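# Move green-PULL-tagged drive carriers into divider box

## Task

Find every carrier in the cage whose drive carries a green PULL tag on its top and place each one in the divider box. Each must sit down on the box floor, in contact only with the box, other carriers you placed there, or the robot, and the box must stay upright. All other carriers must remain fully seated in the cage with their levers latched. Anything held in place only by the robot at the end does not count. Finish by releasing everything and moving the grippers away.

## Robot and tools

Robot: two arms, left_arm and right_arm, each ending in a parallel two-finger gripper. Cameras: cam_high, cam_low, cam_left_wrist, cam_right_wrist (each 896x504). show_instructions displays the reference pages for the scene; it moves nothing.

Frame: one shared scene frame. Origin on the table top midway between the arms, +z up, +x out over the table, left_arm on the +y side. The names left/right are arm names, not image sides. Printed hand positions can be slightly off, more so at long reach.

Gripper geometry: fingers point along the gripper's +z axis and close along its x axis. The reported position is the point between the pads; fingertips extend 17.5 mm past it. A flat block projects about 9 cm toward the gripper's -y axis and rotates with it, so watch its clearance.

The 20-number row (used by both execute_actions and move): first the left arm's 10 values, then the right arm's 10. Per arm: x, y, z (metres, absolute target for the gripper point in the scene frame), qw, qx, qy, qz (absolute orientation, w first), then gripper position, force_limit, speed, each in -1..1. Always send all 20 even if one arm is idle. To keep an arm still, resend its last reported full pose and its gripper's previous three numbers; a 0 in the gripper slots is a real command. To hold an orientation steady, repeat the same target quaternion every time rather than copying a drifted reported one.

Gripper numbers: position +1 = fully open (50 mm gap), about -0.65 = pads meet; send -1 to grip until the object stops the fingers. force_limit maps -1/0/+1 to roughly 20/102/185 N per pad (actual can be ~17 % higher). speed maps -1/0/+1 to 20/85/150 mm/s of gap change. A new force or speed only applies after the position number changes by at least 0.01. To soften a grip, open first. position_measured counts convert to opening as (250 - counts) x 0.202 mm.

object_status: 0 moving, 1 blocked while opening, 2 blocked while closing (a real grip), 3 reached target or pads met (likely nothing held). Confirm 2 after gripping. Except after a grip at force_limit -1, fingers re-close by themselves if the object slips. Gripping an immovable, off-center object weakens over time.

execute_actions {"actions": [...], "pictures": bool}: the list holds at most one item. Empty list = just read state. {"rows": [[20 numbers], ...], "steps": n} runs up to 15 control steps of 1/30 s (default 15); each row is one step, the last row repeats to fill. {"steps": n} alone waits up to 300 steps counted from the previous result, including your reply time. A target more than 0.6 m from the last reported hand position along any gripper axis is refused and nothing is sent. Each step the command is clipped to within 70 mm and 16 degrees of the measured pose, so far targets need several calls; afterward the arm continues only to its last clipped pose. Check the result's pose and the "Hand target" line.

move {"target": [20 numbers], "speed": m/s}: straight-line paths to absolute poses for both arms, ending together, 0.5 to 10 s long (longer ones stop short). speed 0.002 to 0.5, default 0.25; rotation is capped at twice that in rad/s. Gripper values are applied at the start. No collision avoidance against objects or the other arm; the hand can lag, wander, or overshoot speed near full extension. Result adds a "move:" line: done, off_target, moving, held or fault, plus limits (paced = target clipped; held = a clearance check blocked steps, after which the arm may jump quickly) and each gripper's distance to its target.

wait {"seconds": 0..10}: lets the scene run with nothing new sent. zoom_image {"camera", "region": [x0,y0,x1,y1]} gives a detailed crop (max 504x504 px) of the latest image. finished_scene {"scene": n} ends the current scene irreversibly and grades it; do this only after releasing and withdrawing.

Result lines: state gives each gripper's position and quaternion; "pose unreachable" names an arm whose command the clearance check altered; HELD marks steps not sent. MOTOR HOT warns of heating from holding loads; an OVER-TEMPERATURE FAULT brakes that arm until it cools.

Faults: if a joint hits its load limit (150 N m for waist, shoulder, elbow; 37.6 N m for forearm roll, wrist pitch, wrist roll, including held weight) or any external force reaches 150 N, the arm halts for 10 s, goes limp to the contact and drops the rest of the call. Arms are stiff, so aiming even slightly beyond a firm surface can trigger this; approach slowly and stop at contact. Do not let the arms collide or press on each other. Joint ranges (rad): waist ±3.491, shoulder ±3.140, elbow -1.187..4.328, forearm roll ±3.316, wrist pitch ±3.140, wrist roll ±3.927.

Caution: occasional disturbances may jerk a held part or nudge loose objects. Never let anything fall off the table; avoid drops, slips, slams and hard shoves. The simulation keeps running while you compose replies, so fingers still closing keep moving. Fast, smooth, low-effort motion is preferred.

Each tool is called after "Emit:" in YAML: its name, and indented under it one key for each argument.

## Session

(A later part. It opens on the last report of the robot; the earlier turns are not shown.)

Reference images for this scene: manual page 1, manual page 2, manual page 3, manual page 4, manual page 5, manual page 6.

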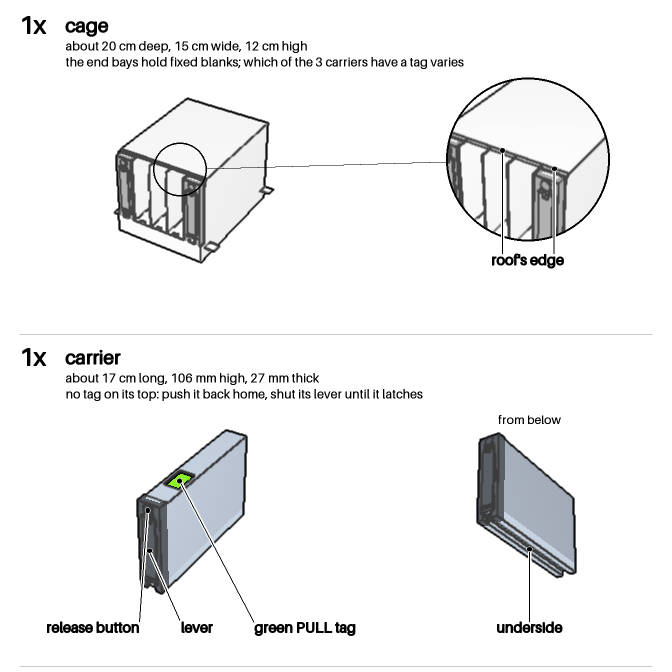

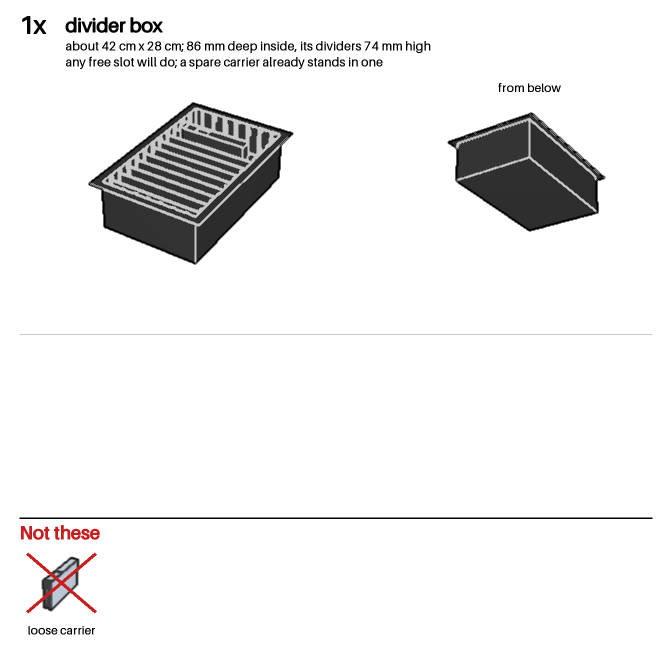

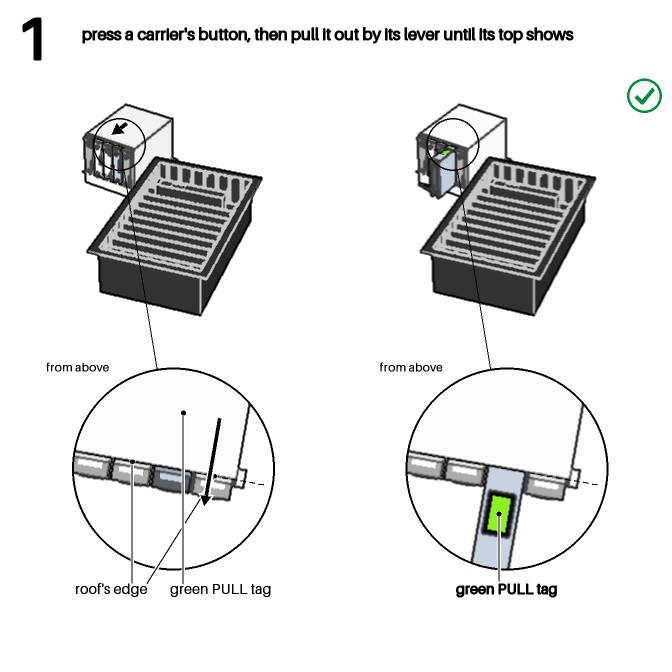

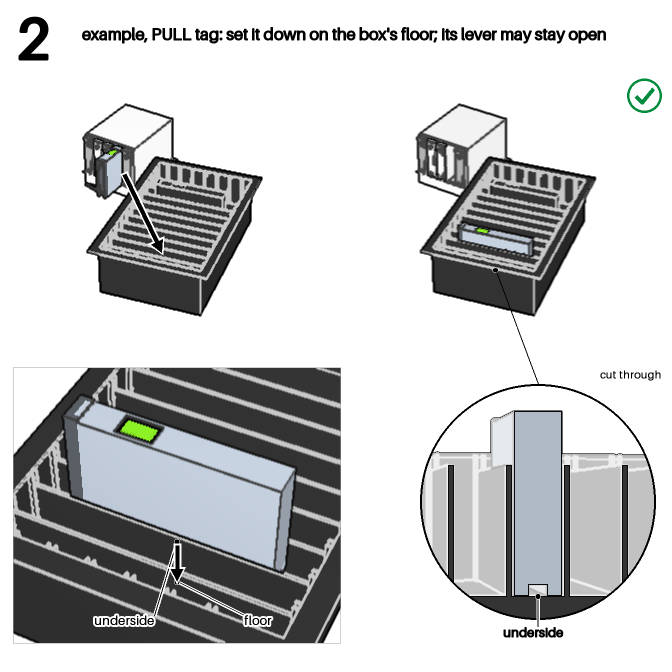

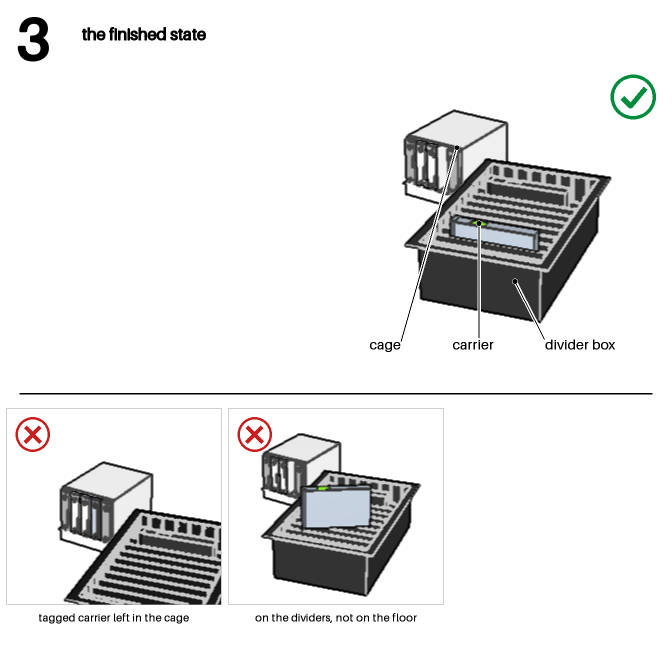

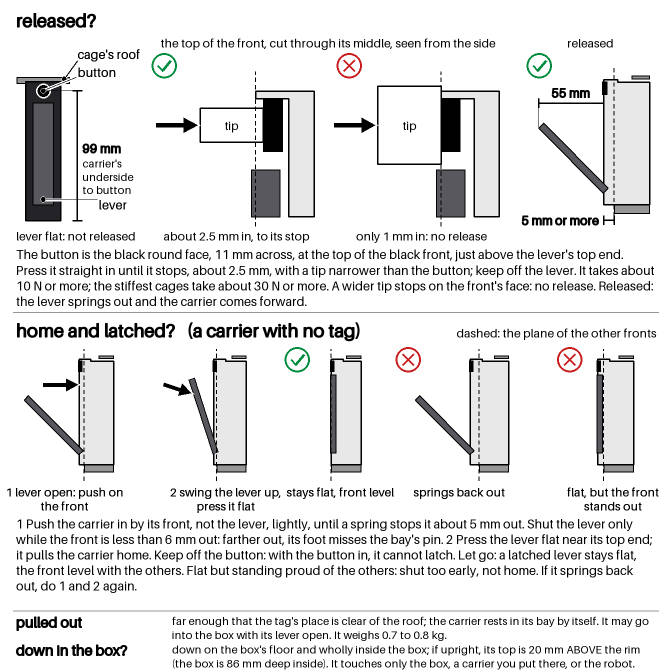

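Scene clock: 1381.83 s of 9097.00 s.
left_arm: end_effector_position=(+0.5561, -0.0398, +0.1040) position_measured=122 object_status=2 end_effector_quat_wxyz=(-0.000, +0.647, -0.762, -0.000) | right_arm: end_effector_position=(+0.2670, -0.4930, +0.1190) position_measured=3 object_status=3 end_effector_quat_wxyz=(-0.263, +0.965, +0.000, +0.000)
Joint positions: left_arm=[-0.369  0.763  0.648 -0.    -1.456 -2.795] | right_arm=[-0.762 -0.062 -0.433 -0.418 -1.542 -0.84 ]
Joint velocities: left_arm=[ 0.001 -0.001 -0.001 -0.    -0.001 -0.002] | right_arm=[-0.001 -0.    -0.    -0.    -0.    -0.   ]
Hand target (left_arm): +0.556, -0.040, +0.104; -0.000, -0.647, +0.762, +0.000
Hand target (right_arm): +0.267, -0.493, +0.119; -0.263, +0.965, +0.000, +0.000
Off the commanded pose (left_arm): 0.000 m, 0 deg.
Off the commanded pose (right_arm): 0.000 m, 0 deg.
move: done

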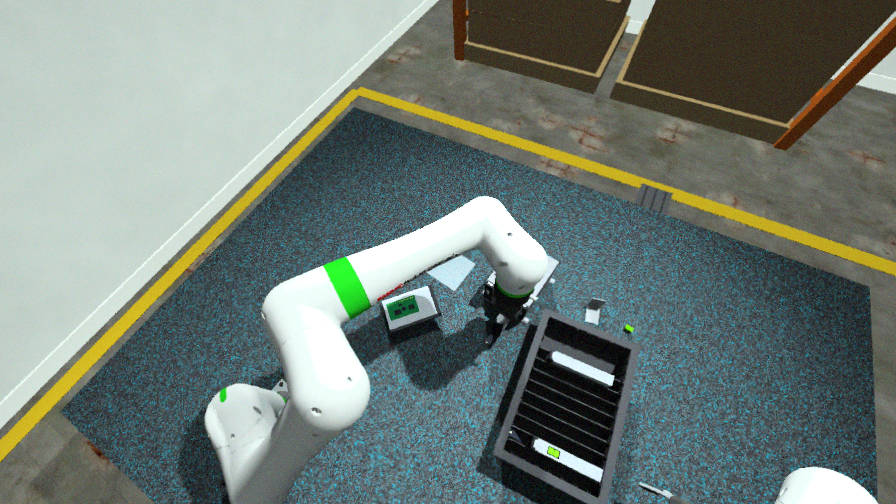

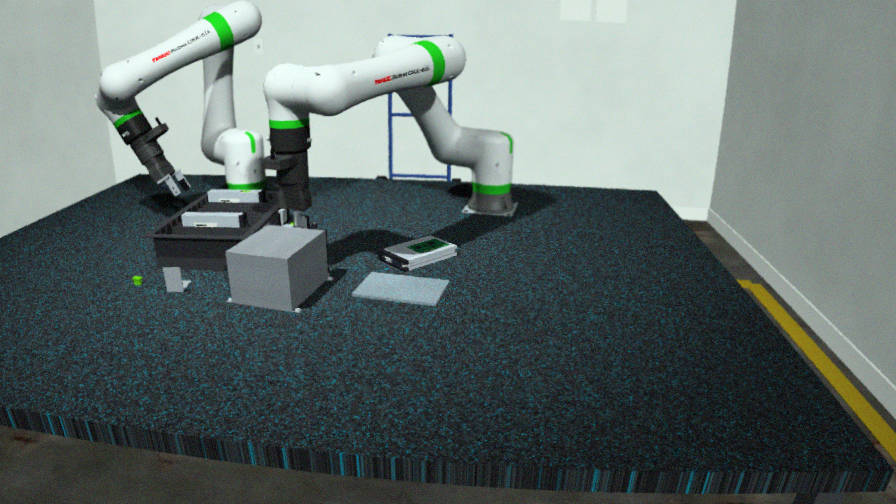

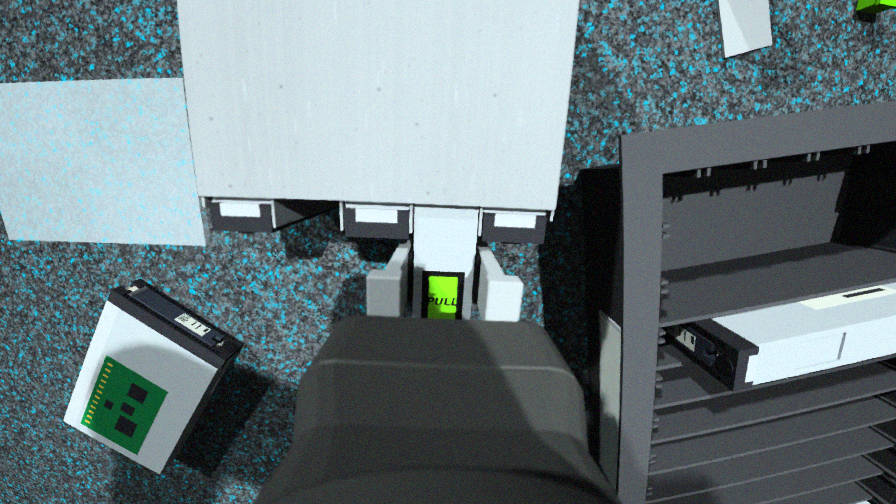

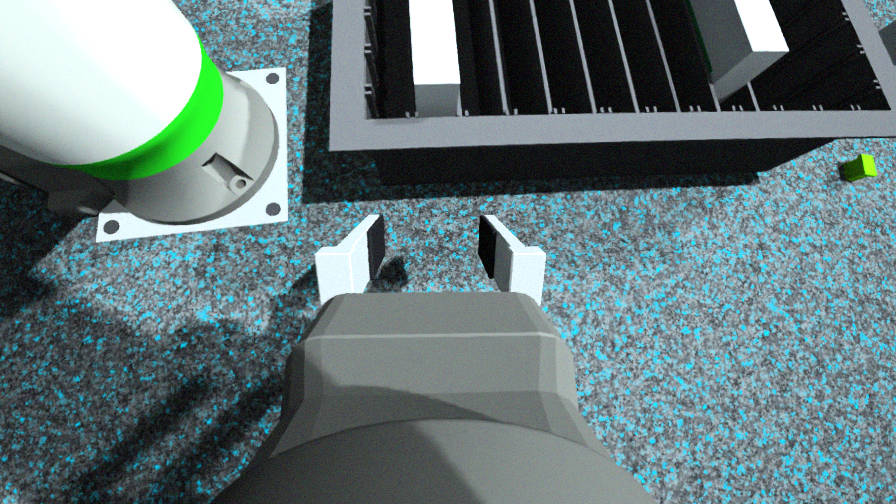

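Emit:
move:
  target: [0.4623,-0.0244,0.1055,0,0.6474,-0.7621,0,-1,0.25,1.0,0.332,-0.490,0.119,0.263,-0.9648,0,0,1.0,0,0.5]
  speed: 0.06

Scene clock: 1387.80 s of 9097.00 s.
left_arm: end_effector_position=(+0.4625, -0.0243, +0.1055) position_measured=122 object_status=2 end_effector_quat_wxyz=(-0.000, +0.647, -0.762, -0.000) | right_arm: end_effector_position=(+0.3319, -0.4900, +0.1190) position_measured=3 object_status=3 end_effector_quat_wxyz=(-0.263, +0.965, +0.000, -0.000)
Joint positions: left_arm=[-0.42   0.541  0.299 -0.    -1.329 -2.743] | right_arm=[-0.663  0.036 -0.327 -0.449 -1.51  -0.928]
Joint velocities: left_arm=[-0.001 -0.003 -0.004  0.002  0.002  0.001] | right_arm=[ 0.002  0.001  0.001 -0.     0.    -0.001]
Hand target (left_arm): +0.462, -0.024, +0.105; +0.000, -0.647, +0.762, +0.000
Hand target (right_arm): +0.332, -0.490, +0.119; -0.263, +0.965, +0.000, -0.000
Off the commanded pose (left_arm): 0.000 m, 0 deg.
Off the commanded pose (right_arm): 0.000 m, 0 deg.
After step 90, 1.03 s passed at rest.
move: done

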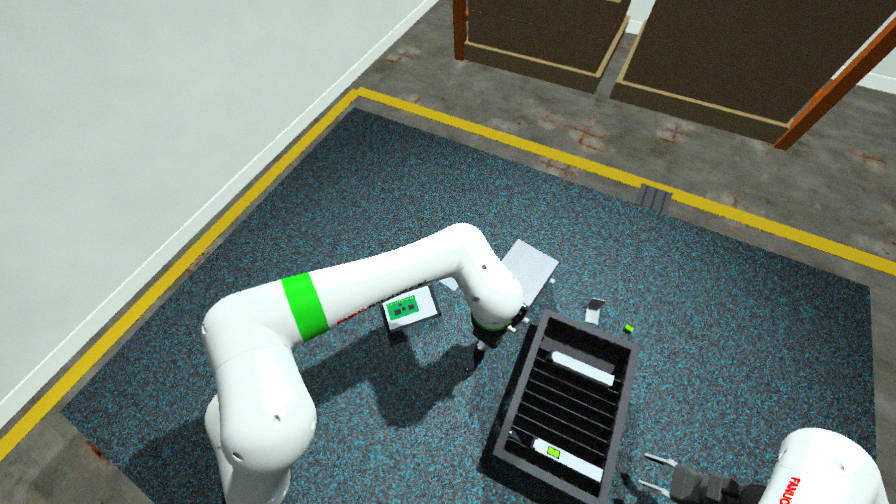

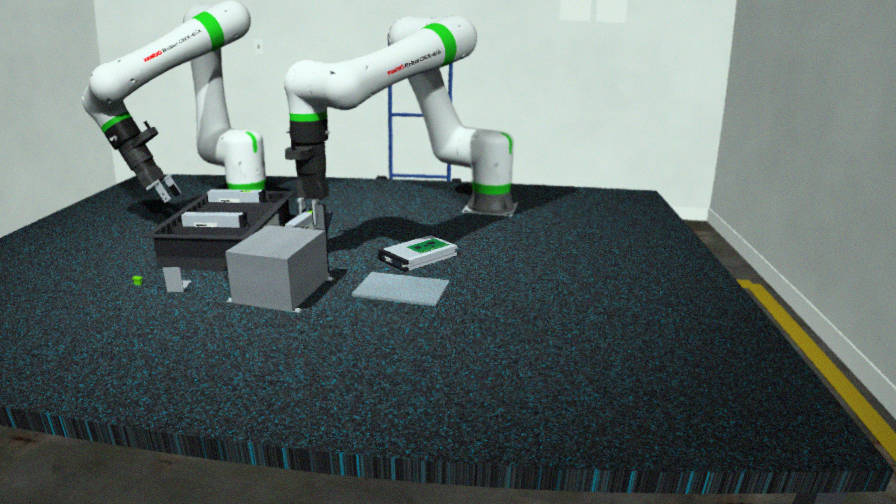

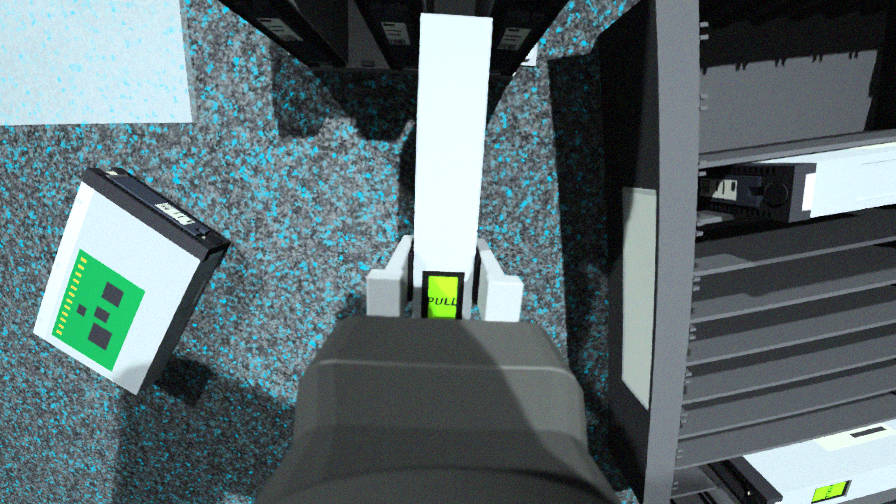

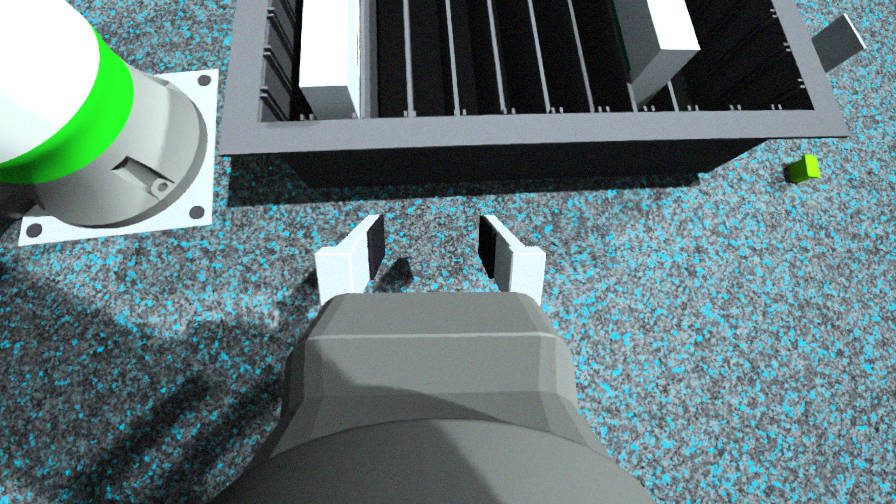

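Emit:
move:
  target: [0.4600,-0.0240,0.230,0,0.6474,-0.7621,0,-1,0.25,1.0,0.332,-0.490,0.119,0.263,-0.9648,0,0,1.0,0,0.5]
  speed: 0.09

Scene clock: 1393.70 s of 9097.00 s.
left_arm: end_effector_position=(+0.4598, -0.0240, +0.2299) position_measured=122 object_status=2 end_effector_quat_wxyz=(+0.000, +0.647, -0.762, +0.000) | right_arm: end_effector_position=(+0.3320, -0.4900, +0.1190) position_measured=3 object_status=3 end_effector_quat_wxyz=(-0.263, +0.965, +0.000, -0.000)
Joint positions: left_arm=[-0.422  0.5    0.531  0.    -1.601 -2.742] | right_arm=[-0.663  0.037 -0.327 -0.449 -1.51  -0.928]
Joint velocities: left_arm=[ 0.001  0.001  0.005 -0.001 -0.005  0.001] | right_arm=[-0.001 -0.     0.    -0.    -0.    -0.   ]
Hand target (left_arm): +0.460, -0.024, +0.230; -0.000, -0.647, +0.762, -0.000
Hand target (right_arm): +0.332, -0.490, +0.119; -0.263, +0.965, +0.000, +0.000
Off the commanded pose (left_arm): 0.000 m, 0 deg.
Off the commanded pose (right_arm): 0.000 m, 0 deg.
After step 90, 1.17 s passed at rest.
move: done

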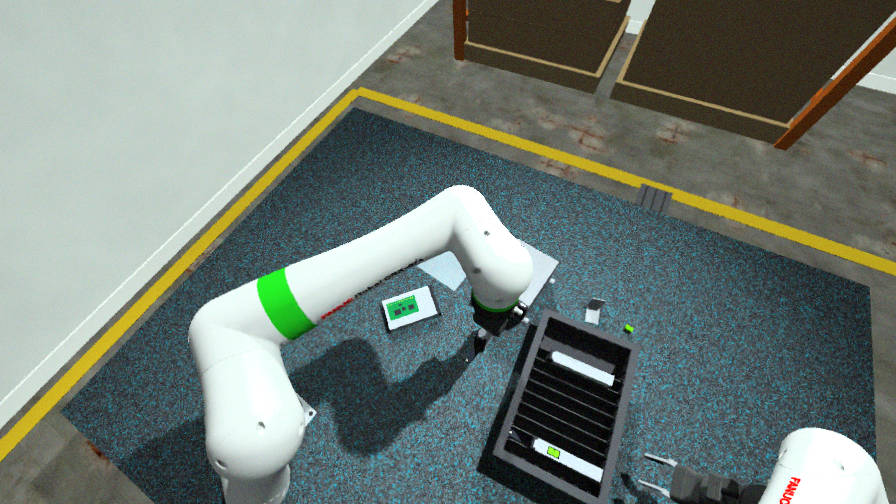

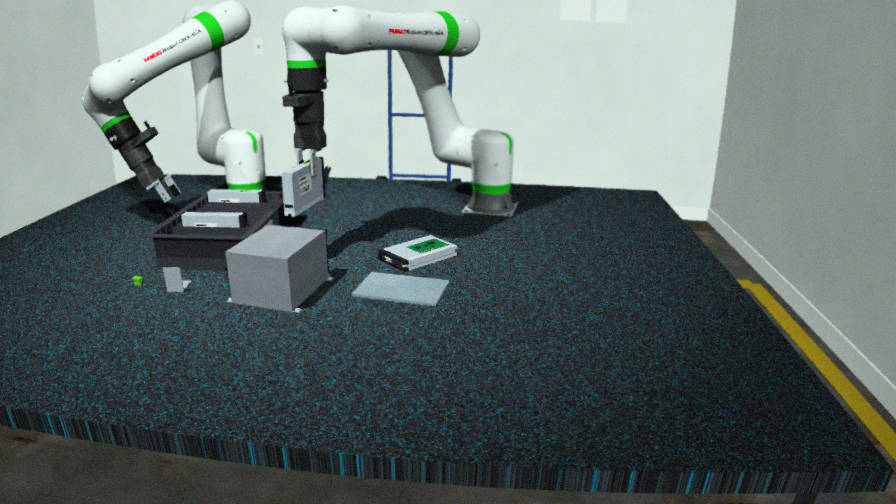

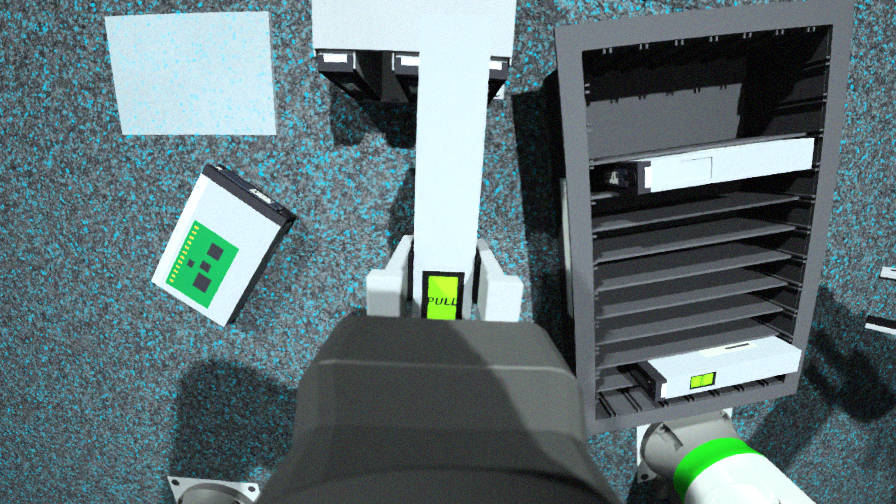

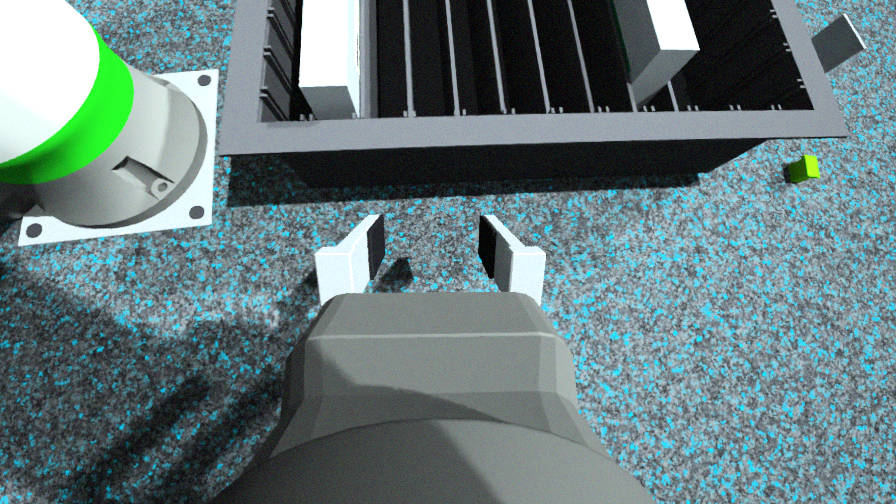

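Emit:
move:
  target: [0.3287,-0.292,0.230,0,0.02618,-0.99966,0,-1,0.25,1.0,0.332,-0.490,0.119,0.263,-0.9648,0,0,1.0,0,0.5]
  speed: 0.12

Scene clock: 1410.63 s of 9097.00 s.
left_arm: end_effector_position=(+0.3278, -0.2905, +0.2295) position_measured=122 object_status=2 end_effector_quat_wxyz=(+0.006, -0.027, +1.000, -0.014) | right_arm: end_effector_position=(+0.3320, -0.4900, +0.1190) position_measured=3 object_status=3 end_effector_quat_wxyz=(-0.263, +0.965, -0.000, +0.000)
Joint positions: left_arm=[-0.787  1.096  1.536  0.006 -1.981 -3.729] | right_arm=[-0.663  0.037 -0.327 -0.449 -1.51  -0.928]
Joint velocities: left_arm=[-0.     0.002  0.005 -0.002 -0.002 -0.004] | right_arm=[ 0.001 -0.     0.     0.    -0.    -0.001]
Hand target (left_arm): +0.328, -0.291, +0.229; +0.006, -0.027, +1.000, -0.014
Hand target (right_arm): +0.332, -0.490, +0.119; -0.263, +0.965, +0.000, +0.000
Off the commanded pose (left_arm): 0.002 m, 2 deg.
Off the commanded pose (right_arm): 0.000 m, 0 deg.
elbow stopped short (left arm): the move would have taken joint 3 (elbow) straighter than the controller allows; a more bent joint 3 avoids this.
After step 90, 7.93 s passed at rest.
move: done

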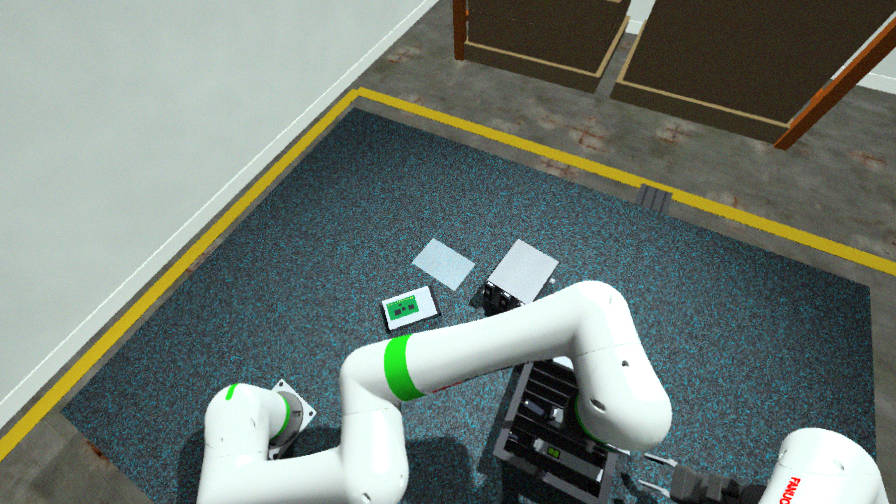

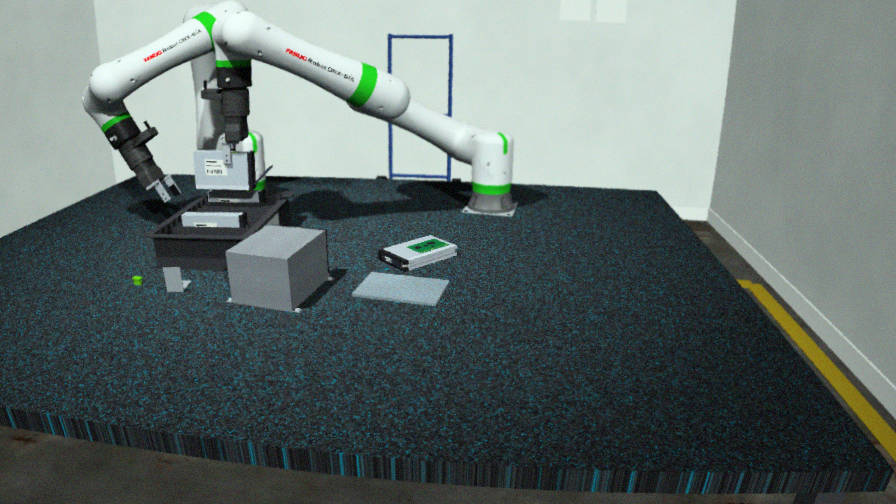

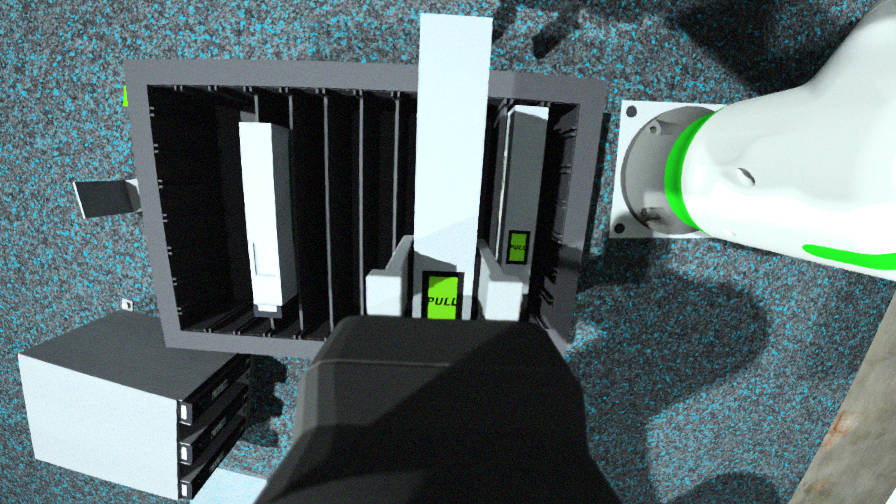

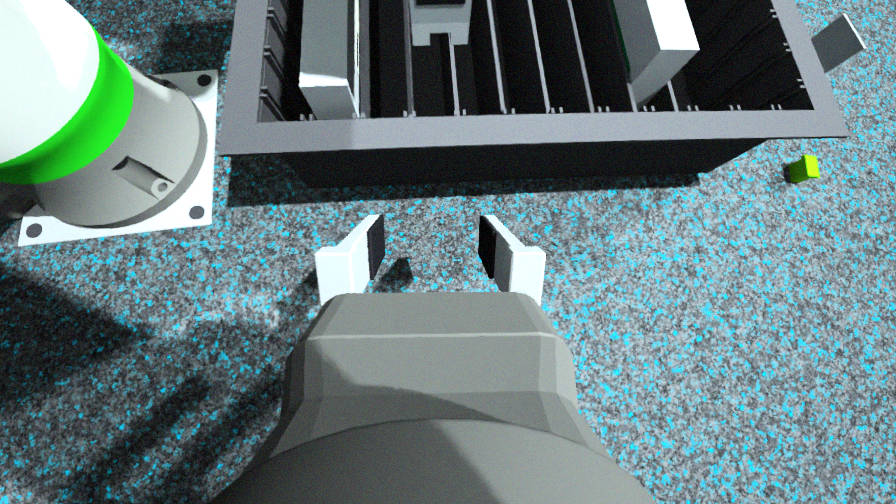

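Emit:
move:
  target: [0.3287,-0.292,0.180,0,0.02618,-0.99966,0,-1,0.25,1.0,0.332,-0.490,0.119,0.263,-0.9648,0,0,1.0,0,0.5]
  speed: 0.05

Emit:
zoom_image:
  camera: "cam_right_wrist"
  region: [330,0,570,140]

Scene clock: 1415.23 s of 9097.00 s.
left_arm: end_effector_position=(+0.3288, -0.2921, +0.1801) position_measured=122 object_status=2 end_effector_quat_wxyz=(-0.000, -0.026, +1.000, +0.000) | right_arm: end_effector_position=(+0.3320, -0.4900, +0.1190) position_measured=3 object_status=3 end_effector_quat_wxyz=(-0.263, +0.965, -0.000, +0.000)
Joint positions: left_arm=[-0.79   1.018  1.272  0.    -1.825 -3.729] | right_arm=[-0.663  0.037 -0.327 -0.449 -1.51  -0.928]
Joint velocities: left_arm=[ 0.001 -0.004 -0.01  -0.     0.006  0.001] | right_arm=[-0.001  0.     0.     0.    -0.     0.   ]
Hand target (left_arm): +0.329, -0.292, +0.180; -0.000, -0.026, +1.000, -0.000
Hand target (right_arm): +0.332, -0.490, +0.119; -0.263, +0.965, -0.000, -0.000
Off the commanded pose (left_arm): 0.000 m, 0 deg.
Off the commanded pose (right_arm): 0.000 m, 0 deg.
After step 90, 0.27 s passed at rest.
move: done

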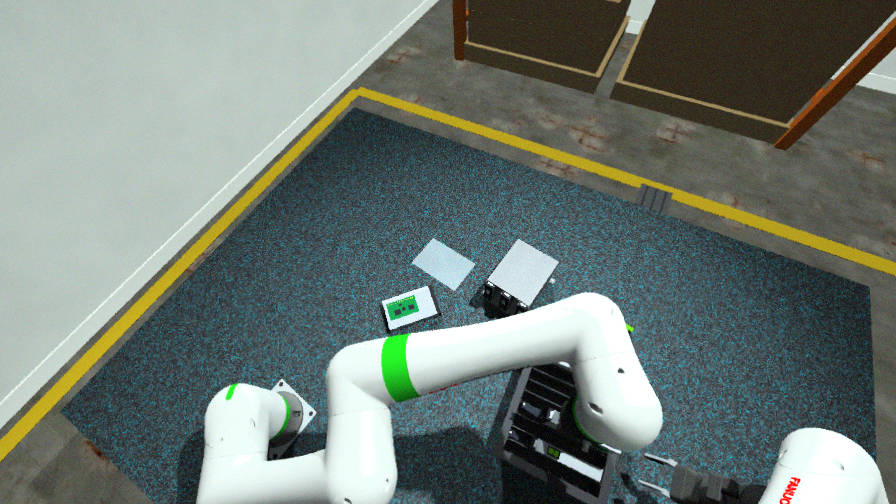

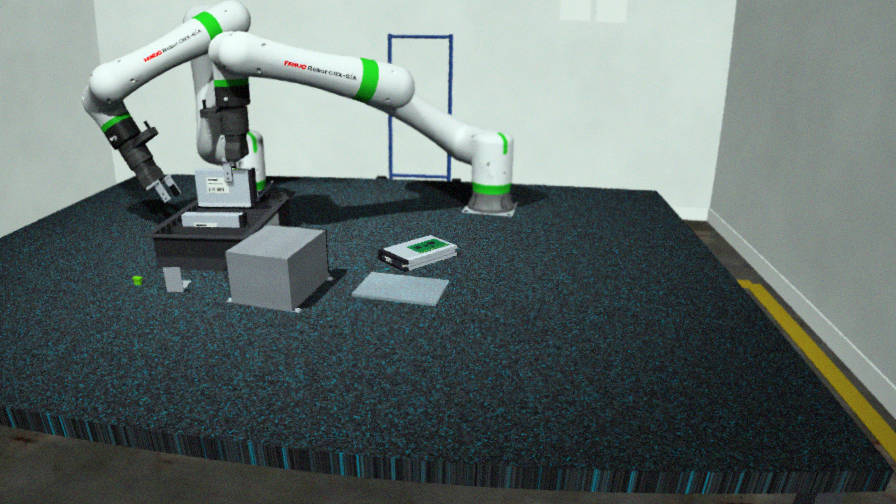

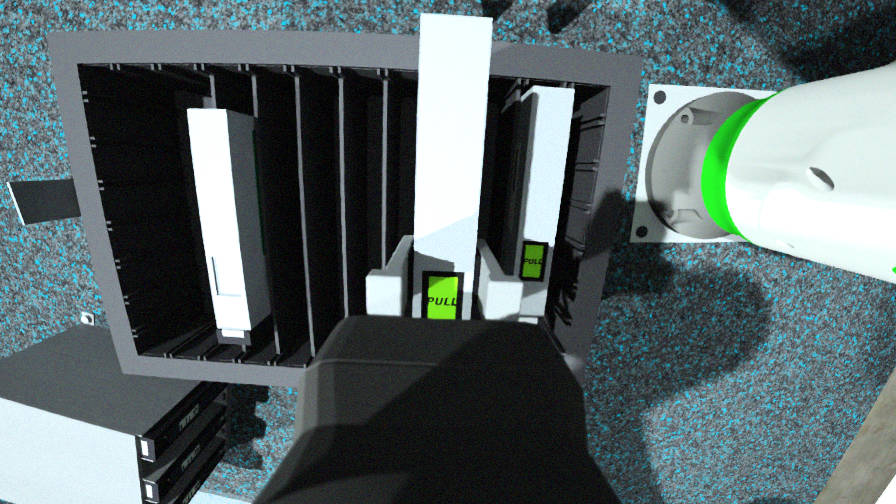

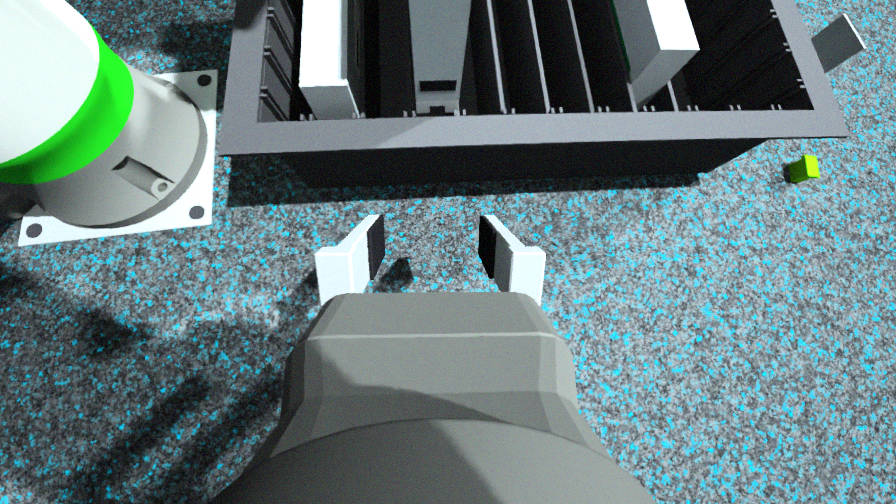

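Region (330, 0, 570, 140) of cam_right_wrist's 896x504 image, scaled by 2.100, with more detail than that image has; it fills the top 294 rows of this view, and the rest is white.

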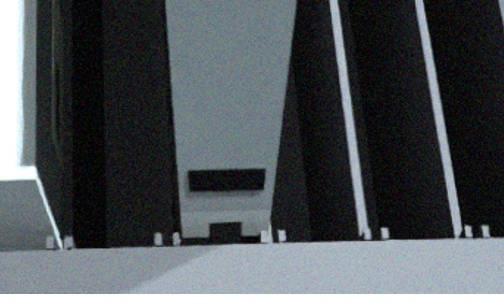

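Emit:
move:
  target: [0.3274,-0.292,0.177,0,0.02618,-0.99966,0,-1,0.25,1.0,0.332,-0.490,0.119,0.263,-0.9648,0,0,1.0,0,0.5]
  speed: 0.01

Emit:
zoom_image:
  camera: "cam_right_wrist"
  region: [370,40,510,130]

Scene clock: 1452.77 s of 9097.00 s.
left_arm: end_effector_position=(+0.3274, -0.2920, +0.1770) position_measured=122 object_status=2 end_effector_quat_wxyz=(-0.000, -0.026, +1.000, +0.000) | right_arm: end_effector_position=(+0.3320, -0.4900, +0.1190) position_measured=3 object_status=3 end_effector_quat_wxyz=(-0.263, +0.965, +0.000, +0.000)
Joint positions: left_arm=[-0.791  1.007  1.244  0.    -1.808 -3.728] | right_arm=[-0.663  0.037 -0.327 -0.449 -1.51  -0.928]
Joint velocities: left_arm=[-0.    -0.003 -0.008 -0.001  0.004  0.001] | right_arm=[-0.001  0.     0.     0.    -0.    -0.   ]
Hand target (left_arm): +0.327, -0.292, +0.177; -0.000, -0.026, +1.000, +0.000
Hand target (right_arm): +0.332, -0.490, +0.119; -0.263, +0.965, -0.000, +0.000
Off the commanded pose (left_arm): 0.000 m, 0 deg.
Off the commanded pose (right_arm): 0.000 m, 0 deg.
After step 90, 33.83 s passed at rest.
move: done

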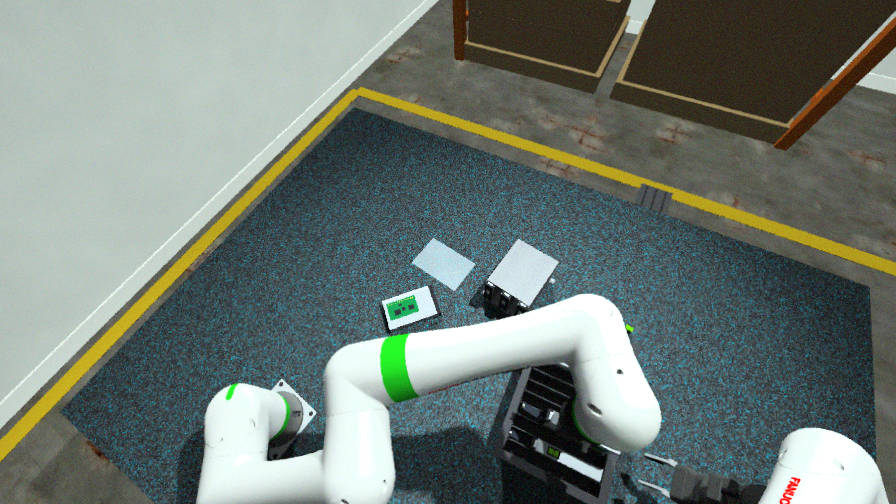

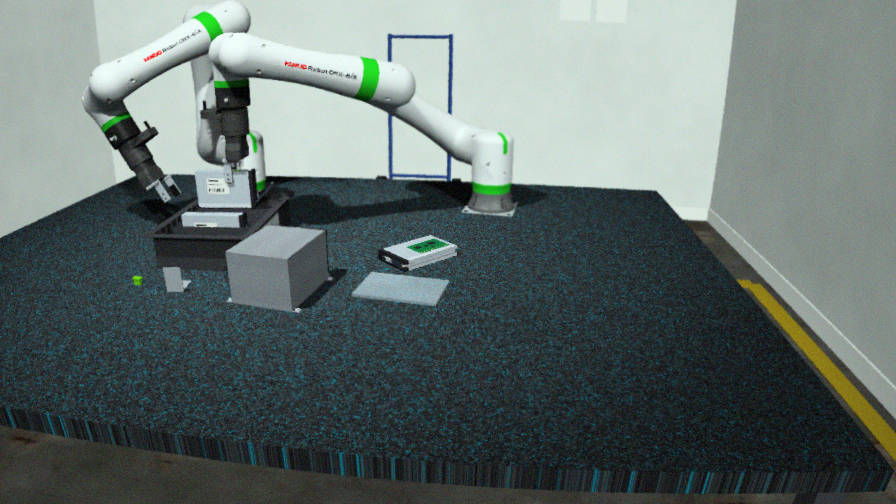

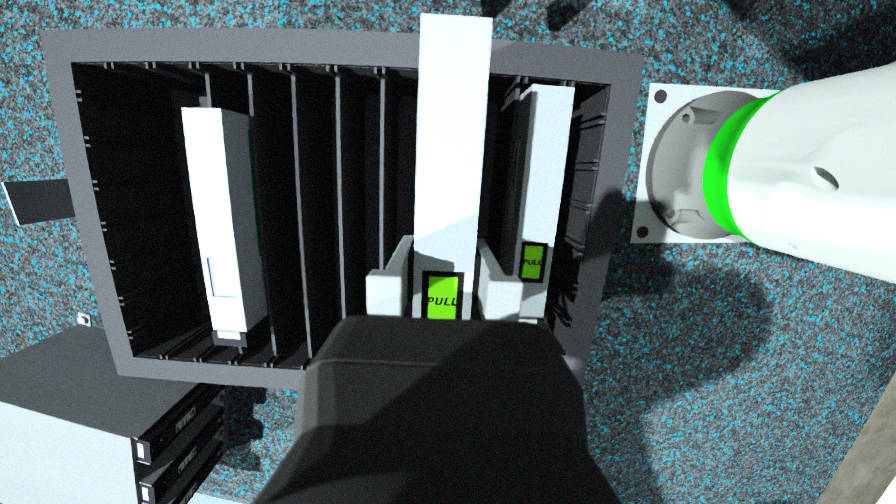

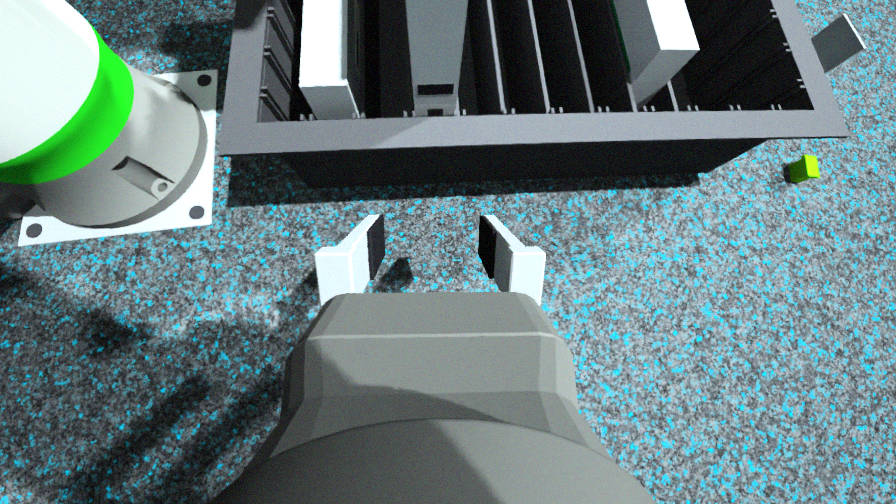

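Region (370, 40, 510, 130) of cam_right_wrist's 896x504 image, scaled by 3.600, with more detail than that image has; it fills the top 324 rows of this view, and the rest is white.

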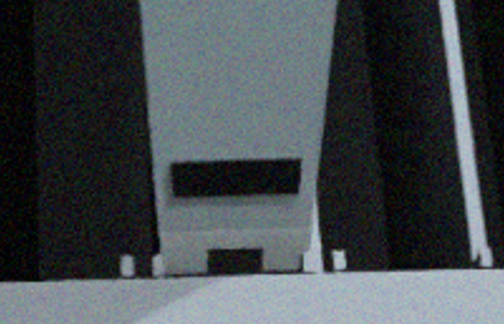

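Emit:
move:
  target: [0.3274,-0.292,0.1715,0,0.02618,-0.99966,0,-1,0.25,1.0,0.332,-0.490,0.119,0.263,-0.9648,0,0,1.0,0,0.5]
  speed: 0.005

Emit:
zoom_image:
  camera: "cam_right_wrist"
  region: [370,40,510,130]

Scene clock: 1457.90 s of 9097.00 s.
left_arm: end_effector_position=(+0.3274, -0.2920, +0.1715) position_measured=122 object_status=2 end_effector_quat_wxyz=(+0.000, -0.026, +1.000, +0.000) | right_arm: end_effector_position=(+0.3320, -0.4900, +0.1190) position_measured=3 object_status=3 end_effector_quat_wxyz=(-0.263, +0.965, -0.000, +0.000)
Joint positions: left_arm=[-0.791  0.998  1.214 -0.    -1.787 -3.728] | right_arm=[-0.663  0.037 -0.327 -0.449 -1.51  -0.928]
Joint velocities: left_arm=[ 0.    -0.001 -0.004 -0.     0.002 -0.   ] | right_arm=[ 0.001 -0.     0.     0.    -0.    -0.   ]
Hand target (left_arm): +0.327, -0.292, +0.172; -0.000, -0.026, +1.000, +0.000
Hand target (right_arm): +0.332, -0.490, +0.119; -0.263, +0.965, -0.000, -0.000
Off the commanded pose (left_arm): 0.000 m, 0 deg.
Off the commanded pose (right_arm): 0.000 m, 0 deg.
After step 90, 0.80 s passed at rest.
move: done

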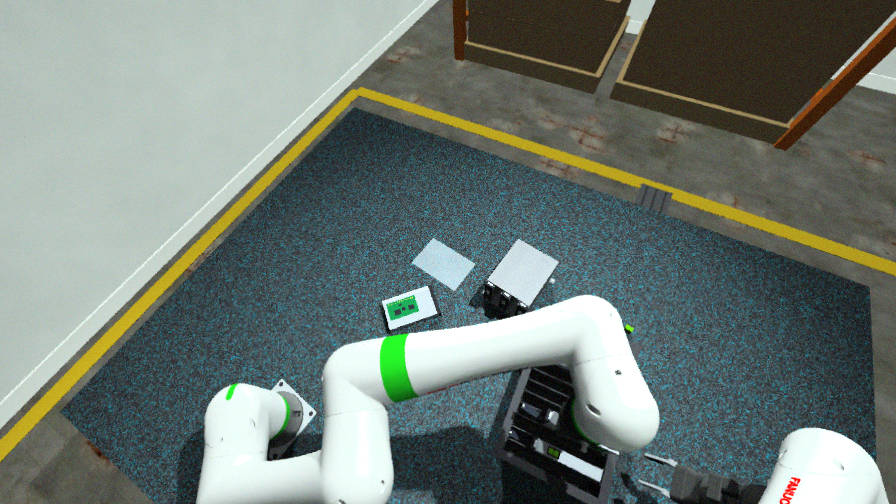

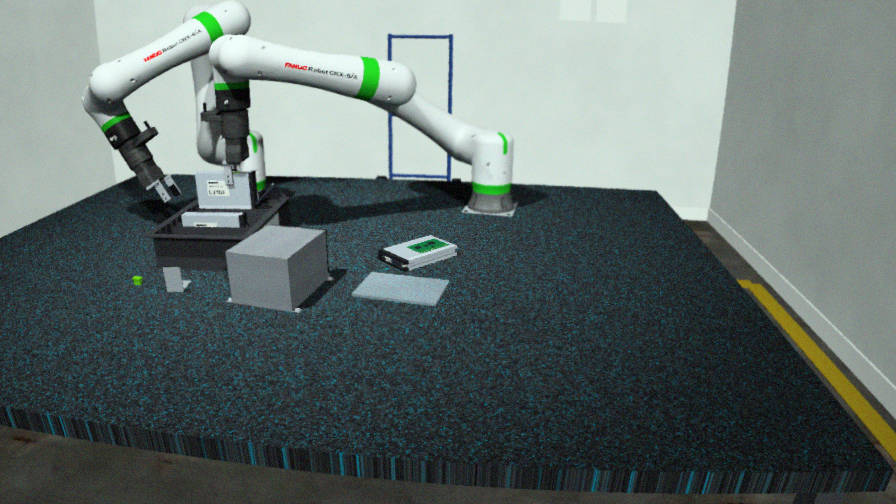

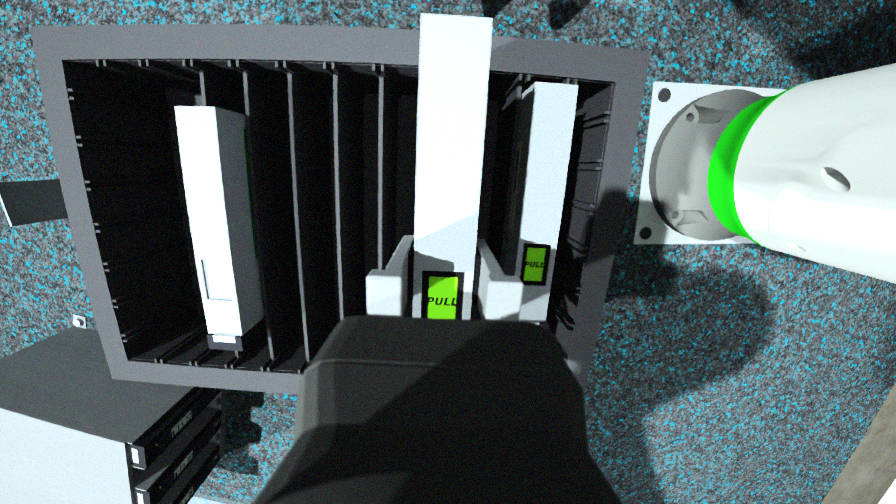

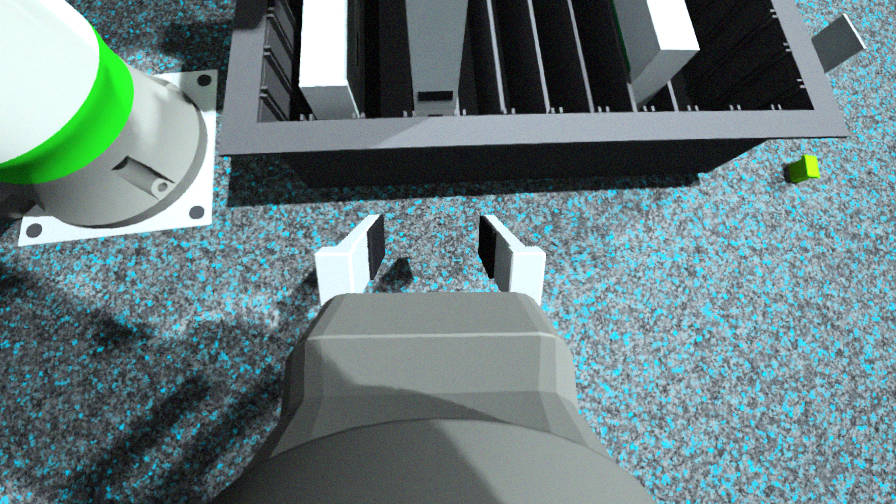

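Region (370, 40, 510, 130) of cam_right_wrist's 896x504 image, scaled by 3.600, with more detail than that image has; it fills the top 324 rows of this view, and the rest is white.

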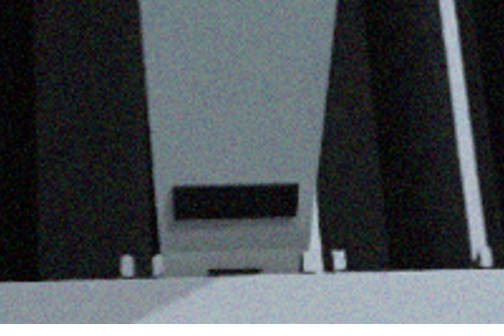

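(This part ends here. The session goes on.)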